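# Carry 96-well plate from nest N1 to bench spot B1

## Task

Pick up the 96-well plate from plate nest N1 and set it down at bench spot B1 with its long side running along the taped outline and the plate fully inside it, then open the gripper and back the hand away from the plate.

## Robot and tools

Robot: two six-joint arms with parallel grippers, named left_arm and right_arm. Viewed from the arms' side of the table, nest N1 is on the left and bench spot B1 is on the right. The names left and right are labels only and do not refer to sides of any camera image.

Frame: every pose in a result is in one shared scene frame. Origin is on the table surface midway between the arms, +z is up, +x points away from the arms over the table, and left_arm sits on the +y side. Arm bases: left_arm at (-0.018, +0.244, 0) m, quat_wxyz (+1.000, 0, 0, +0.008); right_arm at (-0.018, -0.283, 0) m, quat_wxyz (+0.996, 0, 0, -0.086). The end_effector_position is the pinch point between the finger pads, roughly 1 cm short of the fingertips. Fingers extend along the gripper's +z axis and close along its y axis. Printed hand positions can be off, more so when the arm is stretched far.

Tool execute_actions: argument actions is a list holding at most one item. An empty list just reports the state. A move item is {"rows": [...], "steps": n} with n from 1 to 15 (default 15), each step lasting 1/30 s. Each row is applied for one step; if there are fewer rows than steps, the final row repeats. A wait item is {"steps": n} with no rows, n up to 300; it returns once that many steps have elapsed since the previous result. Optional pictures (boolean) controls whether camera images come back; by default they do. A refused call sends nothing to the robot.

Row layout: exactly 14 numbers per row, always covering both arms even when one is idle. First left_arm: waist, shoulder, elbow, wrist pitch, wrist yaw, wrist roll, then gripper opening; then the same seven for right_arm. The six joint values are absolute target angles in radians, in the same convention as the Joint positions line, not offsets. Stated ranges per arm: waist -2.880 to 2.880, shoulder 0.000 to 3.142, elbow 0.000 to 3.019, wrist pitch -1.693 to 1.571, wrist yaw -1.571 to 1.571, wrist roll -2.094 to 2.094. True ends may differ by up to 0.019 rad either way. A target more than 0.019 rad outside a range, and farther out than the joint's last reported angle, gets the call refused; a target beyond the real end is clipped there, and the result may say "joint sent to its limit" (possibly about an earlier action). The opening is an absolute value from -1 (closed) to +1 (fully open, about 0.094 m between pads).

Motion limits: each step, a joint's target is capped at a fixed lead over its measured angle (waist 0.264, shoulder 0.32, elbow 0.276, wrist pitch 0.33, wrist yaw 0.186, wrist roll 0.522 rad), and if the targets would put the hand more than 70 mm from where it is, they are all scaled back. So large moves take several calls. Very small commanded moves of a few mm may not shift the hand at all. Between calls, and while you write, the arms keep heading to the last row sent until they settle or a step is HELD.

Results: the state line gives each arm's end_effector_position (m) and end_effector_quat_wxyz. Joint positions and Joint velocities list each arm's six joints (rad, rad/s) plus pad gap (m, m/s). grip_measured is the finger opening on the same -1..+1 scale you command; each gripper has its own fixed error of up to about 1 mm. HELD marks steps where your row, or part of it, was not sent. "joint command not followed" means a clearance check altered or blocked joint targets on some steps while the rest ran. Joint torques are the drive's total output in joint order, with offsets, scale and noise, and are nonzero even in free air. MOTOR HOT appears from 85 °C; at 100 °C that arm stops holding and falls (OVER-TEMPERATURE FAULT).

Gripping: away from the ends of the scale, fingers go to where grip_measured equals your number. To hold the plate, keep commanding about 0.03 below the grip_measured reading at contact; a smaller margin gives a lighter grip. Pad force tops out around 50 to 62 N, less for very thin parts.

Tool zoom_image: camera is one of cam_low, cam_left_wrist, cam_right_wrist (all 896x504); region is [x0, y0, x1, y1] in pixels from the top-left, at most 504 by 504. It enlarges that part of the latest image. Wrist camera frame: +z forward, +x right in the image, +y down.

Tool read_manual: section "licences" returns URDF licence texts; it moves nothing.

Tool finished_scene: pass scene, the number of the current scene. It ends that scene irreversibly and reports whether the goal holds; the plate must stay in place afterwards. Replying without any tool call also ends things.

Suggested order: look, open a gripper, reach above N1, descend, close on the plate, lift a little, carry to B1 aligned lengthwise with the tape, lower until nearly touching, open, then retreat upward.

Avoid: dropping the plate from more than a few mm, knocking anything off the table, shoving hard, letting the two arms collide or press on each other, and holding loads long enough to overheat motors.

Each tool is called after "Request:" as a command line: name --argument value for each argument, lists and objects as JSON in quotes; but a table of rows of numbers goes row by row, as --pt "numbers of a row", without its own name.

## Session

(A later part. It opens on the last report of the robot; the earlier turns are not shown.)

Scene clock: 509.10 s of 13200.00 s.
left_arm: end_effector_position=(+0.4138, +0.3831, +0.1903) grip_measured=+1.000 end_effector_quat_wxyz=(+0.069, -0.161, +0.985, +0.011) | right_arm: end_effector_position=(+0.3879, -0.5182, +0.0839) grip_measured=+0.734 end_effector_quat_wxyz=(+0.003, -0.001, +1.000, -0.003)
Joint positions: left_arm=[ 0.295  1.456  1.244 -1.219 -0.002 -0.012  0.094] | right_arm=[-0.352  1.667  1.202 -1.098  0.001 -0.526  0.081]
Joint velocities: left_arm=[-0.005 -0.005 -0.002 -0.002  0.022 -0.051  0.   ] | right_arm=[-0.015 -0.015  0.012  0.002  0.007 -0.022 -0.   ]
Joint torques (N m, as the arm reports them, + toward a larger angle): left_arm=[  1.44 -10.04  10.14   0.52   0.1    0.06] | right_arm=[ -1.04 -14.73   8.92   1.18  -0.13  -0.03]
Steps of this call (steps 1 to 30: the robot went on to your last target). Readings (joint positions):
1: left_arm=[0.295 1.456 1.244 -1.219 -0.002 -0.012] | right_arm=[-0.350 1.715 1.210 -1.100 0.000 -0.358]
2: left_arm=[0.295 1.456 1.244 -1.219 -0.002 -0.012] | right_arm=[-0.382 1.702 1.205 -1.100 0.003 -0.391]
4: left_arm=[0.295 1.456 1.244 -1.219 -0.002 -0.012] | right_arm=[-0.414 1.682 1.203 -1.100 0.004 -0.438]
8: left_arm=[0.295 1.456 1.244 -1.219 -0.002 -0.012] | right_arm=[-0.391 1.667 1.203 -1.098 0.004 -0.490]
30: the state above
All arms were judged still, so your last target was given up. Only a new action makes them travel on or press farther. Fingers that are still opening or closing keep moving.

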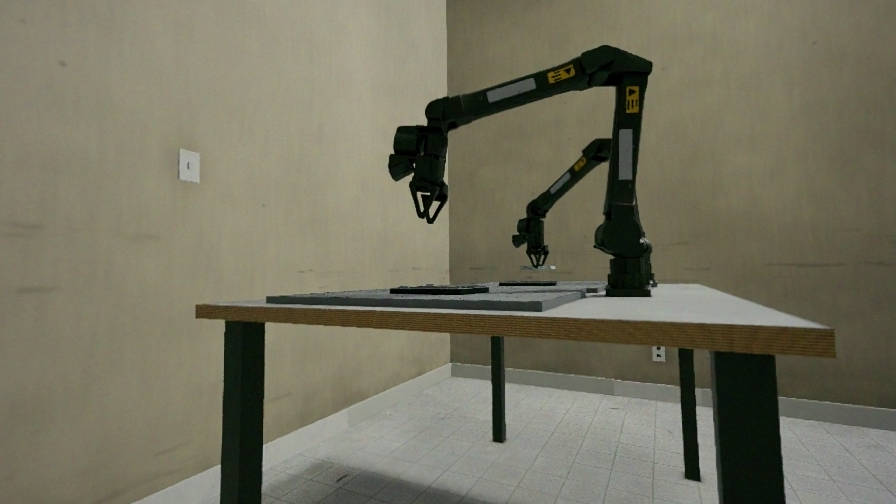

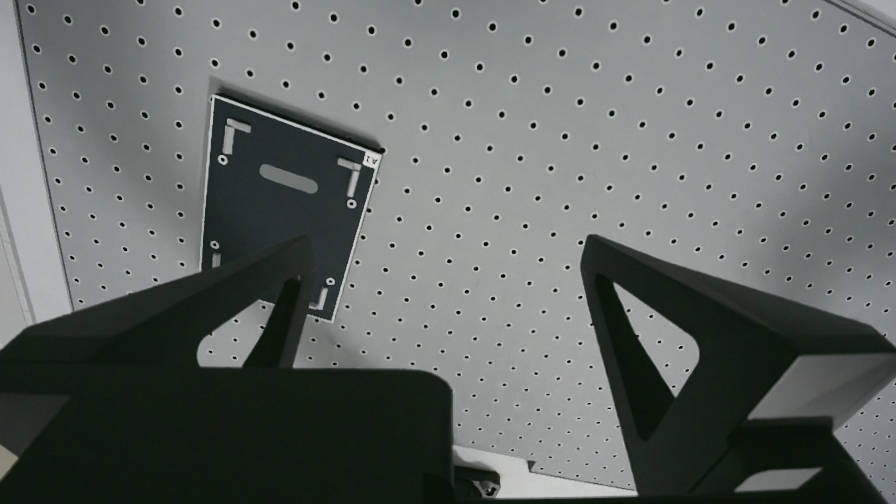

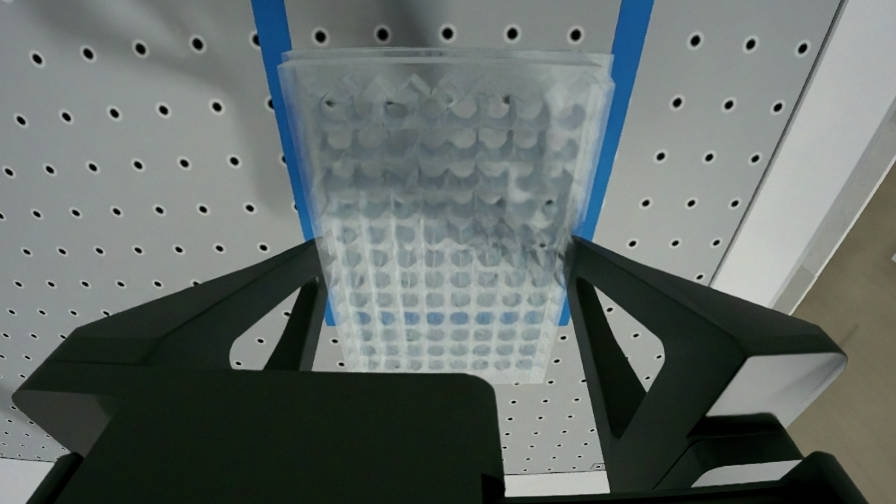

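Request:
execute_actions --actions '[{"rows": [[0.3,1.45,1.25,-1.23,0,0,1,-0.358,1.665,1.209,-1.083,0,-0.535,0.70],[0.3,1.45,1.25,-1.23,0,0,1,-0.358,1.68,1.207,-1.078,0,-0.535,0.70],[0.3,1.45,1.25,-1.23,0,0,1,-0.358,1.686,1.203,-1.069,0,-0.535,0.70],[0.3,1.45,1.25,-1.23,0,0,1,-0.358,1.692,1.198,-1.059,0,-0.535,0.70],[0.3,1.45,1.25,-1.23,0,0,1,-0.358,1.698,1.193,-1.049,0,-0.535,0.70],[0.3,1.45,1.25,-1.23,0,0,1,-0.358,1.704,1.188,-1.039,0,-0.535,0.70],[0.3,1.45,1.25,-1.23,0,0,1,-0.358,1.710,1.183,-1.029,0,-0.535,0.70],[0.3,1.45,1.25,-1.23,0,0,1,-0.358,1.716,1.178,-1.019,0,-0.535,0.70],[0.3,1.45,1.25,-1.23,0,0,1,-0.358,1.722,1.174,-1.009,0,-0.535,0.70],[0.3,1.45,1.25,-1.23,0,0,1,-0.358,1.727,1.170,-1.0,0,-0.535,0.70],[0.3,1.45,1.25,-1.23,0,0,1,-0.358,1.732,1.167,-0.992,0,-0.535,0.70],[0.3,1.45,1.25,-1.23,0,0,1,-0.358,1.736,1.164,-0.985,0,-0.535,0.70],[0.3,1.45,1.25,-1.23,0,0,1,-0.358,1.739,1.161,-0.98,0,-0.535,0.70],[0.3,1.45,1.25,-1.23,0,0,1,-0.358,1.742,1.159,-0.976,0,-0.535,0.70],[0.3,1.45,1.25,-1.23,0,0,1,-0.358,1.744,1.158,-0.973,0,-0.535,0.70]], "steps": 15}]' --pictures false

Request:
execute_actions --actions '[{"steps": 15}]'

Scene clock: 537.53 s of 13200.00 s.
left_arm: end_effector_position=(+0.4138, +0.3831, +0.1903) grip_measured=+1.000 end_effector_quat_wxyz=(+0.069, -0.161, +0.985, +0.011) | right_arm: end_effector_position=(+0.3874, -0.5179, +0.0391) grip_measured=+0.734 end_effector_quat_wxyz=(-0.001, -0.001, +1.000, +0.000)
Joint positions: left_arm=[ 0.295  1.456  1.244 -1.219 -0.002 -0.012  0.094] | right_arm=[-0.352  1.731  1.153 -0.996  0.001 -0.526  0.081]
Joint velocities: left_arm=[-0.005 -0.015 -0.012  0.007  0.007 -0.066  0.   ] | right_arm=[-0.015  0.161 -0.11   0.105 -0.037  0.051 -0.   ]
Joint torques (N m, as the arm reports them, + toward a larger angle): left_arm=[ 1.63 -9.89 10.16  0.55  0.11  0.09] | right_arm=[ -1.34 -13.27   8.72   1.07  -0.13  -0.02]
Steps of this call (steps 1 to 90: nothing new was sent; then 24.93 s passed at rest; steps 91 to 105: all 15 steps of this action). Readings (joint positions):
91: left_arm=[0.295 1.456 1.244 -1.219 -0.002 -0.012] | right_arm=[-0.352 1.667 1.202 -1.098 0.001 -0.526]
92: left_arm=[0.295 1.456 1.244 -1.219 -0.002 -0.012] | right_arm=[-0.352 1.667 1.202 -1.097 0.001 -0.526]
94: left_arm=[0.295 1.456 1.244 -1.219 -0.002 -0.012] | right_arm=[-0.352 1.667 1.200 -1.087 0.001 -0.526]
98: left_arm=[0.295 1.456 1.244 -1.219 -0.002 -0.012] | right_arm=[-0.352 1.680 1.186 -1.051 0.001 -0.526]
105: the state above

Scene clock: 538.03 s of 13200.00 s.
left_arm: end_effector_position=(+0.4138, +0.3831, +0.1903) grip_measured=+1.000 end_effector_quat_wxyz=(+0.069, -0.161, +0.985, +0.011) | right_arm: end_effector_position=(+0.3863, -0.5173, +0.0326) grip_measured=+0.734 end_effector_quat_wxyz=(-0.004, -0.001, +1.000, +0.002)
Joint positions: left_arm=[ 0.295  1.456  1.244 -1.219 -0.002 -0.012  0.094] | right_arm=[-0.352  1.741  1.147 -0.986  0.001 -0.526  0.081]
Joint velocities: left_arm=[ 0.015 -0.005 -0.012 -0.002 -0.051 -0.022  0.   ] | right_arm=[-0.005 -0.005  0.007 -0.012 -0.037 -0.037  0.   ]
Joint torques (N m, as the arm reports them, + toward a larger angle): left_arm=[ 1.41 -9.89 10.14  0.54  0.08  0.09] | right_arm=[ -1.26 -13.31   8.63   1.13  -0.12  -0.04]
Steps of this call (steps 1 to 15: the robot went on to your last target). Readings (joint positions):
1: left_arm=[0.295 1.456 1.244 -1.219 -0.002 -0.012] | right_arm=[-0.352 1.736 1.150 -0.992 0.001 -0.526]
2: left_arm=[0.295 1.456 1.244 -1.219 -0.002 -0.012] | right_arm=[-0.352 1.739 1.149 -0.990 0.001 -0.526]
4: left_arm=[0.295 1.456 1.244 -1.219 -0.002 -0.012] | right_arm=[-0.352 1.741 1.147 -0.988 0.001 -0.526]
8: left_arm=[0.295 1.456 1.244 -1.219 -0.002 -0.012] | right_arm=[-0.352 1.741 1.147 -0.986 0.001 -0.526]
15: the state above

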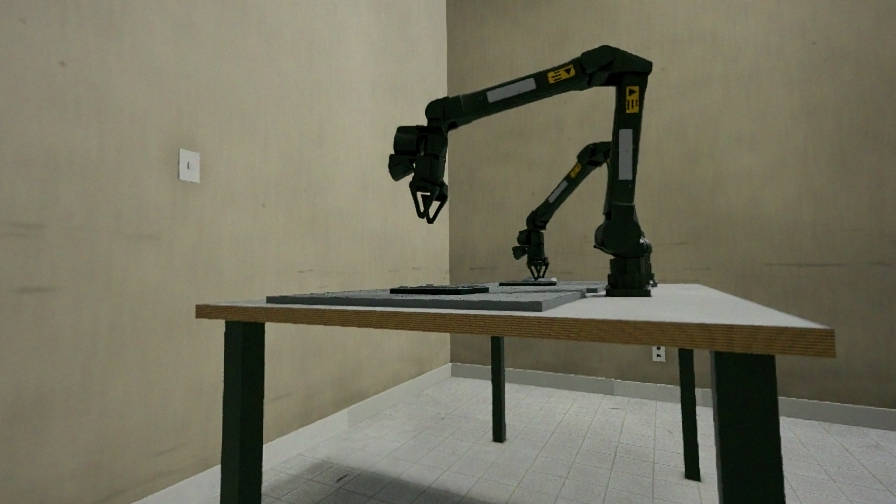

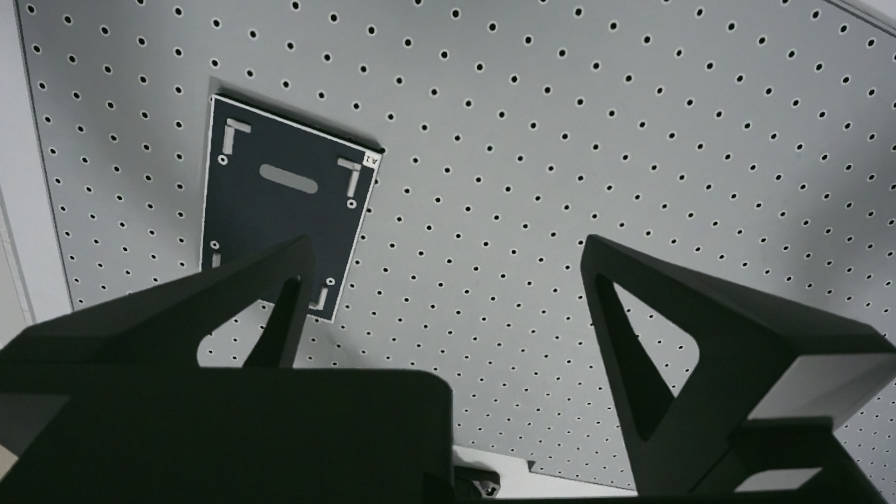

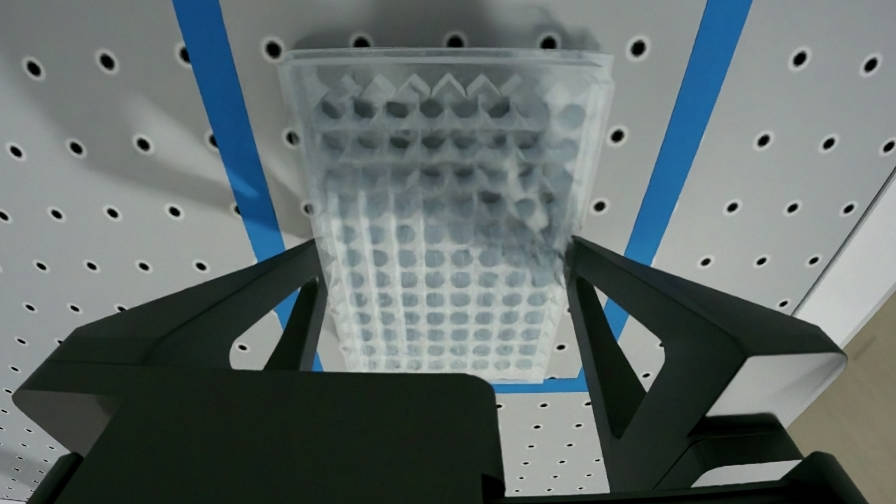

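Request:
execute_actions --actions '[]'

Scene clock: 560.00 s of 13200.00 s.
left_arm: end_effector_position=(+0.4138, +0.3831, +0.1903) grip_measured=+1.000 end_effector_quat_wxyz=(+0.069, -0.161, +0.985, +0.011) | right_arm: end_effector_position=(+0.3863, -0.5173, +0.0326) grip_measured=+0.734 end_effector_quat_wxyz=(-0.004, -0.001, +1.000, +0.002)
Joint positions: left_arm=[ 0.295  1.456  1.244 -1.219 -0.002 -0.012  0.094] | right_arm=[-0.352  1.741  1.147 -0.986  0.001 -0.526  0.081]
Joint velocities: left_arm=[-0.015  0.005 -0.002 -0.007 -0.081 -0.022  0.   ] | right_arm=[-0.005 -0.015 -0.012  0.002  0.022  0.037 -0.   ]
Joint torques (N m, as the arm reports them, + toward a larger angle): left_arm=[  1.43 -10.03  10.08   0.5    0.1    0.09] | right_arm=[ -1.46 -13.5    8.55   1.15  -0.13  -0.03]
Steps of this call (steps 1 to 15: the robot went on to your last target; steps 16 to 90: nothing new was sent; then 18.97 s passed at rest). Readings (joint positions):
1: left_arm=[0.295 1.456 1.244 -1.219 -0.002 -0.012] | right_arm=[-0.352 1.741 1.147 -0.986 0.001 -0.526]
2: left_arm=[0.295 1.456 1.244 -1.219 -0.002 -0.012] | right_arm=[-0.352 1.741 1.147 -0.986 0.001 -0.526]
4: left_arm=[0.295 1.456 1.244 -1.219 -0.002 -0.012] | right_arm=[-0.352 1.741 1.147 -0.986 0.001 -0.526]
8: left_arm=[0.295 1.456 1.244 -1.219 -0.002 -0.012] | right_arm=[-0.352 1.741 1.147 -0.986 0.001 -0.526]
90: the state above
All arms were judged still, so your last target was given up. Only a new action makes them travel on or press farther. Fingers that are still opening or closing keep moving.

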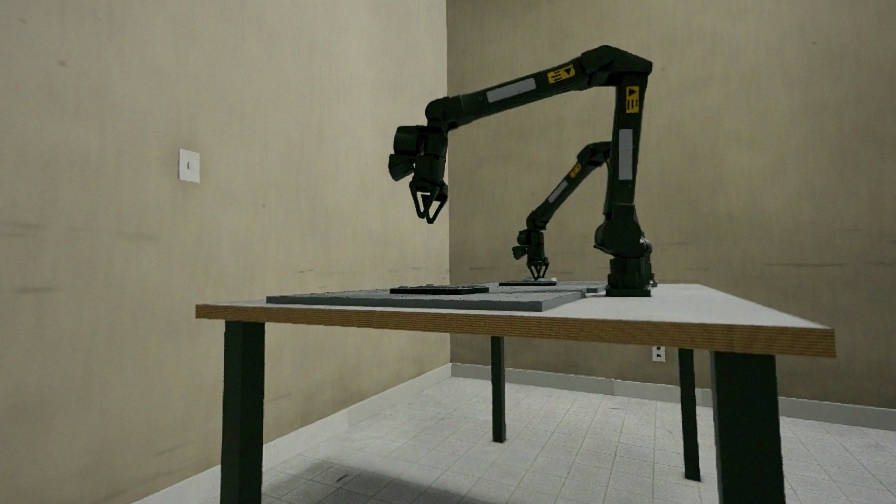

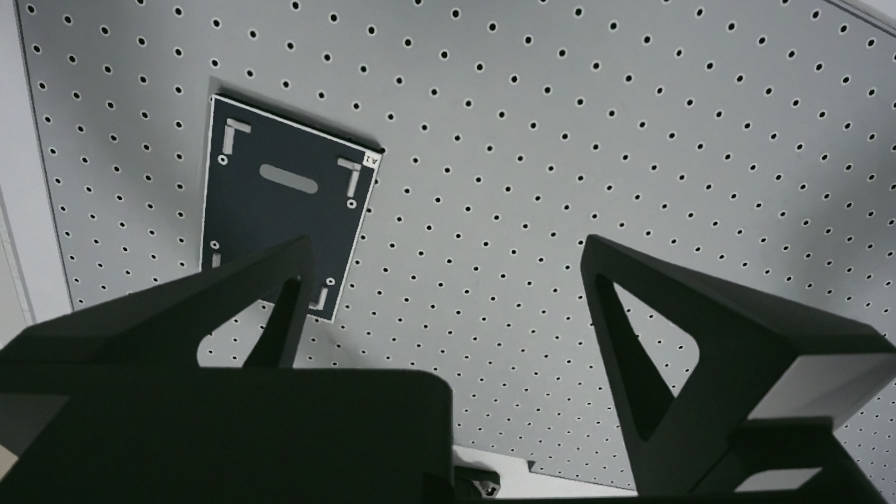

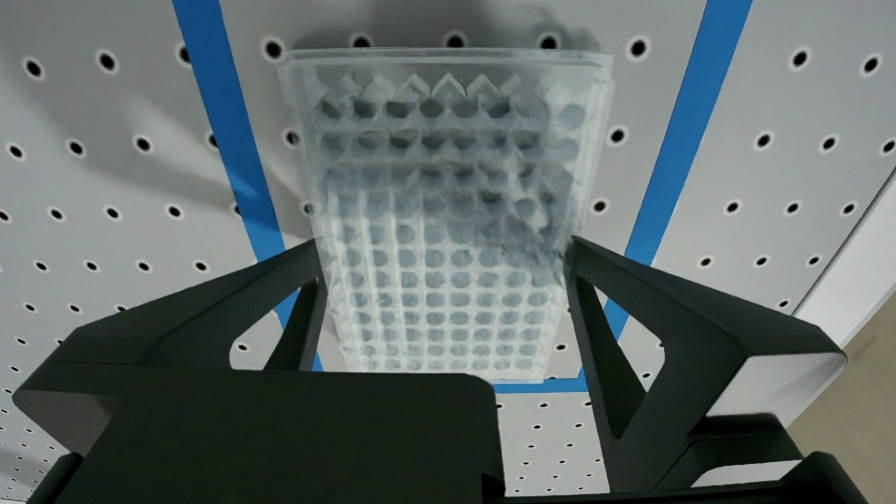

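Request:
execute_actions --actions '[{"rows":[[0.3,1.45,1.25,-1.23,0,0,1,-0.358,1.748,1.158,-0.972,0,-0.535,0.70],[0.3,1.45,1.25,-1.23,0,0,1,-0.358,1.751,1.158,-0.971,0,-0.535,0.70],[0.3,1.45,1.25,-1.23,0,0,1,-0.358,1.754,1.158,-0.970,0,-0.535,0.70],[0.3,1.45,1.25,-1.23,0,0,1,-0.358,1.756,1.158,-0.969,0,-0.535,0.70],[0.3,1.45,1.25,-1.23,0,0,1,-0.358,1.758,1.158,-0.968,0,-0.535,0.70],[0.3,1.45,1.25,-1.23,0,0,1,-0.358,1.760,1.158,-0.968,0,-0.535,0.70]],"steps":15}]' --pictures false

Scene clock: 576.17 s of 13200.00 s.
left_arm: end_effector_position=(+0.4138, +0.3831, +0.1903) grip_measured=+1.000 end_effector_quat_wxyz=(+0.069, -0.161, +0.985, +0.011) | right_arm: end_effector_position=(+0.3868, -0.5176, +0.0307) grip_measured=+0.734 end_effector_quat_wxyz=(-0.004, -0.001, +1.000, +0.002)
Joint positions: left_arm=[ 0.295  1.456  1.244 -1.219 -0.002 -0.012  0.094] | right_arm=[-0.352  1.745  1.147 -0.982  0.001 -0.526  0.081]
Joint velocities: left_arm=[-0.005 -0.005  0.007 -0.007  0.007  0.022  0.   ] | right_arm=[ 0.005 -0.015  0.012  0.007  0.066  0.037 -0.   ]
Joint torques (N m, as the arm reports them, + toward a larger angle): left_arm=[ 1.69 -9.98 10.21  0.5   0.08  0.07] | right_arm=[ -1.23 -12.35   8.56   1.18  -0.11  -0.01]
Steps of this call (steps 1 to 90: nothing new was sent; then 12.67 s passed at rest; steps 91 to 105: all 15 steps of this action). Readings (joint positions):
91: left_arm=[0.295 1.456 1.244 -1.219 -0.002 -0.012] | right_arm=[-0.352 1.741 1.147 -0.986 0.001 -0.526]
92: left_arm=[0.295 1.456 1.244 -1.219 -0.002 -0.012] | right_arm=[-0.352 1.741 1.147 -0.986 0.001 -0.526]
94: left_arm=[0.295 1.456 1.244 -1.219 -0.002 -0.012] | right_arm=[-0.352 1.741 1.147 -0.985 0.001 -0.526]
98: left_arm=[0.295 1.456 1.244 -1.219 -0.002 -0.012] | right_arm=[-0.352 1.743 1.147 -0.982 0.001 -0.526]
105: the state above

Request:
execute_actions --actions '[{"rows":[[0.3,1.45,1.25,-1.23,0,0,1,-0.358,1.755,1.158,-0.968,0,-0.535,0.73],[0.3,1.45,1.25,-1.23,0,0,1,-0.358,1.752,1.158,-0.968,0,-0.535,0.76],[0.3,1.45,1.25,-1.23,0,0,1,-0.358,1.750,1.158,-0.968,0,-0.535,0.80],[0.3,1.45,1.25,-1.23,0,0,1,-0.358,1.750,1.158,-0.968,0,-0.535,0.85],[0.3,1.45,1.25,-1.23,0,0,1,-0.358,1.750,1.158,-0.968,0,-0.535,0.90],[0.3,1.45,1.25,-1.23,0,0,1,-0.358,1.750,1.158,-0.968,0,-0.535,0.95],[0.3,1.45,1.25,-1.23,0,0,1,-0.358,1.750,1.158,-0.968,0,-0.535,1],[0.3,1.45,1.25,-1.23,0,0,1,-0.358,1.750,1.158,-0.968,0,-0.535,1],[0.3,1.45,1.25,-1.23,0,0,1,-0.358,1.745,1.165,-0.972,0,-0.535,1],[0.3,1.45,1.25,-1.23,0,0,1,-0.358,1.738,1.172,-0.978,0,-0.535,1],[0.3,1.45,1.25,-1.23,0,0,1,-0.358,1.730,1.180,-0.985,0,-0.535,1],[0.3,1.45,1.25,-1.23,0,0,1,-0.358,1.722,1.186,-0.994,0,-0.535,1],[0.3,1.45,1.25,-1.23,0,0,1,-0.358,1.714,1.192,-1.006,0,-0.535,1],[0.3,1.45,1.25,-1.23,0,0,1,-0.358,1.706,1.198,-1.019,0,-0.535,1],[0.3,1.45,1.25,-1.23,0,0,1,-0.358,1.698,1.204,-1.032,0,-0.535,1]],"steps":15}]' --pictures false

Request:
execute_actions --actions '[{"rows":[[0.3,1.45,1.25,-1.23,0,0,1,-0.358,1.690,1.210,-1.045,0,-0.535,1],[0.3,1.45,1.25,-1.23,0,0,1,-0.358,1.680,1.218,-1.060,0,-0.535,1],[0.3,1.45,1.25,-1.23,0,0,1,-0.358,1.670,1.226,-1.077,0,-0.535,1],[0.3,1.45,1.25,-1.23,0,0,1,-0.358,1.660,1.235,-1.094,0,-0.535,1],[0.3,1.45,1.25,-1.23,0,0,1,-0.358,1.645,1.245,-1.11,0,-0.535,1],[0.3,1.45,1.25,-1.23,0,0,1,-0.358,1.62,1.25,-1.11,0,-0.50,1],[0.3,1.45,1.25,-1.23,0,0,1,-0.358,1.59,1.25,-1.10,0,-0.46,1],[0.3,1.45,1.25,-1.23,0,0,1,-0.358,1.55,1.25,-1.09,0,-0.41,1],[0.3,1.45,1.25,-1.23,0,0,1,-0.358,1.50,1.25,-1.07,0,-0.35,1],[0.3,1.45,1.25,-1.23,0,0,1,-0.358,1.45,1.245,-1.05,0,-0.29,1],[0.3,1.45,1.25,-1.23,0,0,1,-0.358,1.40,1.24,-1.03,0,-0.23,1],[0.3,1.45,1.25,-1.23,0,0,1,-0.358,1.35,1.235,-1.01,0,-0.17,1],[0.3,1.45,1.25,-1.23,0,0,1,-0.358,1.30,1.23,-0.99,0,-0.11,1],[0.3,1.45,1.25,-1.23,0,0,1,-0.358,1.25,1.225,-0.97,0,-0.05,1],[0.3,1.45,1.25,-1.23,0,0,1,-0.358,1.20,1.22,-0.95,0,0,1]],"steps":15}]' --pictures false

Request:
execute_actions --actions '[{"steps":20}]'

Scene clock: 603.50 s of 13200.00 s.
left_arm: end_effector_position=(+0.4138, +0.3831, +0.1903) grip_measured=+1.000 end_effector_quat_wxyz=(+0.069, -0.161, +0.985, +0.011) | right_arm: end_effector_position=(+0.3845, -0.5162, +0.0323) grip_measured=+1.000 end_effector_quat_wxyz=(-0.010, -0.001, +1.000, +0.005)
Joint positions: left_arm=[ 0.295  1.456  1.244 -1.219 -0.002 -0.012  0.094] | right_arm=[-0.352  1.745  1.151 -1.     0.001 -0.527  0.094]
Joint velocities: left_arm=[ 0.015  0.005 -0.027  0.027 -0.037 -0.066  0.   ] | right_arm=[-0.005 -0.024  0.066 -0.3   -0.051  0.022  0.   ]
Joint torques (N m, as the arm reports them, + toward a larger angle): left_arm=[ 1.44 -9.92 10.15  0.53  0.08  0.09] | right_arm=[ -1.13 -17.11  12.1    0.28  -0.12  -0.02]
Steps of this call (steps 1 to 15: the robot went on to your last target; steps 16 to 90: nothing new was sent; then 23.83 s passed at rest; steps 91 to 105: all 15 steps of this action). Readings (joint positions):
91: left_arm=[0.295 1.456 1.244 -1.219 -0.002 -0.012] | right_arm=[-0.352 1.745 1.147 -0.982 0.001 -0.526]
92: left_arm=[0.295 1.456 1.244 -1.219 -0.002 -0.012] | right_arm=[-0.352 1.745 1.147 -0.982 0.001 -0.526]
94: left_arm=[0.295 1.456 1.244 -1.219 -0.002 -0.012] | right_arm=[-0.352 1.745 1.147 -0.982 0.001 -0.527]
98: left_arm=[0.295 1.456 1.244 -1.219 -0.002 -0.012] | right_arm=[-0.352 1.745 1.147 -0.982 0.001 -0.527]
105: the state above

Scene clock: 604.00 s of 13200.00 s.
left_arm: end_effector_position=(+0.4138, +0.3831, +0.1903) grip_measured=+1.000 end_effector_quat_wxyz=(+0.069, -0.161, +0.985, +0.011) | right_arm: end_effector_position=(+0.3955, -0.5226, +0.1717) grip_measured=+1.000 end_effector_quat_wxyz=(+0.113, +0.097, +0.987, -0.052)
Joint positions: left_arm=[ 0.295  1.456  1.244 -1.219 -0.002 -0.012  0.094] | right_arm=[-0.352  1.465  1.189 -1.044  0.001 -0.33   0.094]
Joint velocities: left_arm=[-0.005 -0.015 -0.007 -0.002 -0.022  0.022  0.   ] | right_arm=[ 0.005 -1.07  -0.007  0.349 -0.007  0.857  0.   ]
Joint torques (N m, as the arm reports them, + toward a larger angle): left_arm=[ 1.55 -9.74 10.16  0.56  0.09  0.07] | right_arm=[ -0.99 -14.45  10.55   1.57  -0.08   0.15]
Steps of this call (steps 1 to 15: all 15 steps of this action). Readings (joint positions):
1: left_arm=[0.295 1.456 1.244 -1.219 -0.002 -0.012] | right_arm=[-0.352 1.743 1.153 -1.011 0.001 -0.527]
2: left_arm=[0.295 1.456 1.244 -1.219 -0.002 -0.012] | right_arm=[-0.352 1.740 1.157 -1.024 0.001 -0.527]
4: left_arm=[0.295 1.456 1.244 -1.219 -0.002 -0.012] | right_arm=[-0.352 1.728 1.167 -1.053 0.001 -0.527]
8: left_arm=[0.295 1.456 1.244 -1.219 -0.002 -0.012] | right_arm=[-0.352 1.674 1.189 -1.087 0.001 -0.504]
15: the state above

Scene clock: 604.67 s of 13200.00 s.
left_arm: end_effector_position=(+0.4138, +0.3831, +0.1903) grip_measured=+1.000 end_effector_quat_wxyz=(+0.069, -0.161, +0.985, +0.011) | right_arm: end_effector_position=(+0.3865, -0.5174, +0.3060) grip_measured=+1.000 end_effector_quat_wxyz=(+0.288, +0.241, +0.923, -0.080)
Joint positions: left_arm=[ 0.295  1.456  1.244 -1.219 -0.002 -0.012  0.094] | right_arm=[-0.352  1.193  1.195 -0.966  0.001 -0.014  0.094]
Joint velocities: left_arm=[-0.005  0.005 -0.002 -0.012  0.037  0.007  0.   ] | right_arm=[-0.005 -0.005 -0.012  0.002 -0.051  0.007  0.   ]
Joint torques (N m, as the arm reports them, + toward a larger angle): left_arm=[  1.66 -10.    10.11   0.57   0.1    0.08] | right_arm=[-1.13 -7.77 12.45  2.21 -0.08  0.14]
Steps of this call (steps 1 to 20: the robot went on to your last target). Readings (joint positions):
1: left_arm=[0.295 1.456 1.244 -1.219 -0.002 -0.012] | right_arm=[-0.352 1.429 1.189 -1.033 0.001 -0.299]
2: left_arm=[0.295 1.456 1.244 -1.219 -0.002 -0.012] | right_arm=[-0.352 1.391 1.189 -1.021 0.001 -0.267]
4: left_arm=[0.295 1.456 1.244 -1.219 -0.002 -0.012] | right_arm=[-0.352 1.315 1.189 -0.999 0.001 -0.200]
8: left_arm=[0.295 1.456 1.244 -1.219 -0.002 -0.012] | right_arm=[-0.352 1.190 1.191 -0.969 0.001 -0.088]
20: the state above

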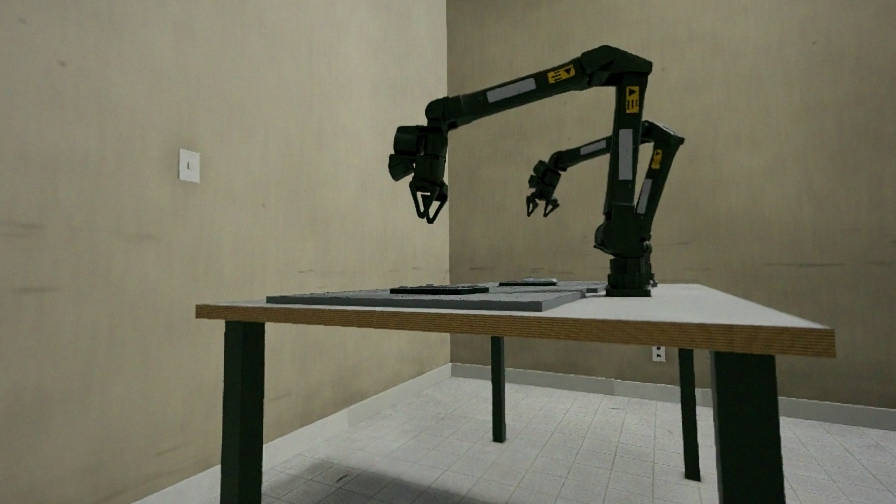

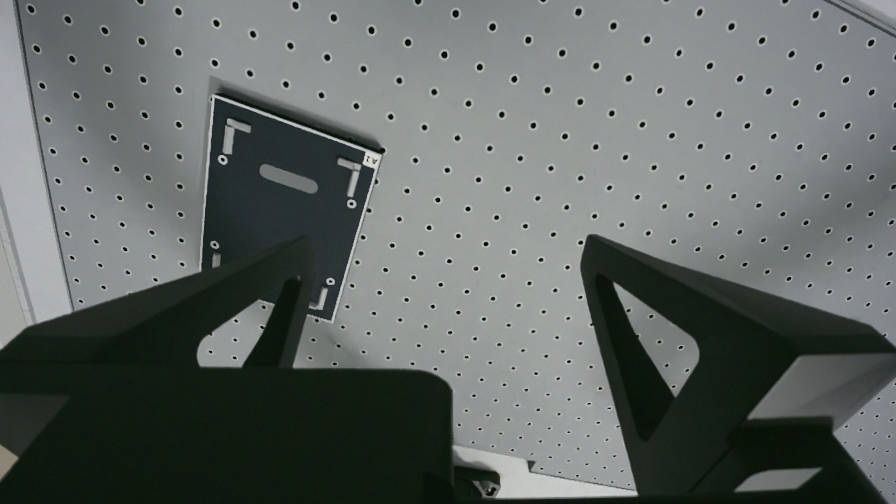

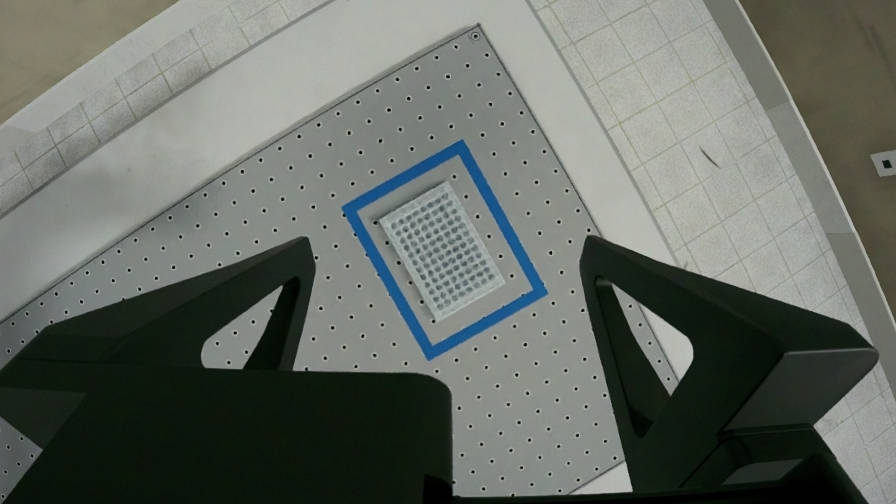

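The plate is inside the outline.

Request:
finished_scene --scene 1

The scene is finished: the task was done.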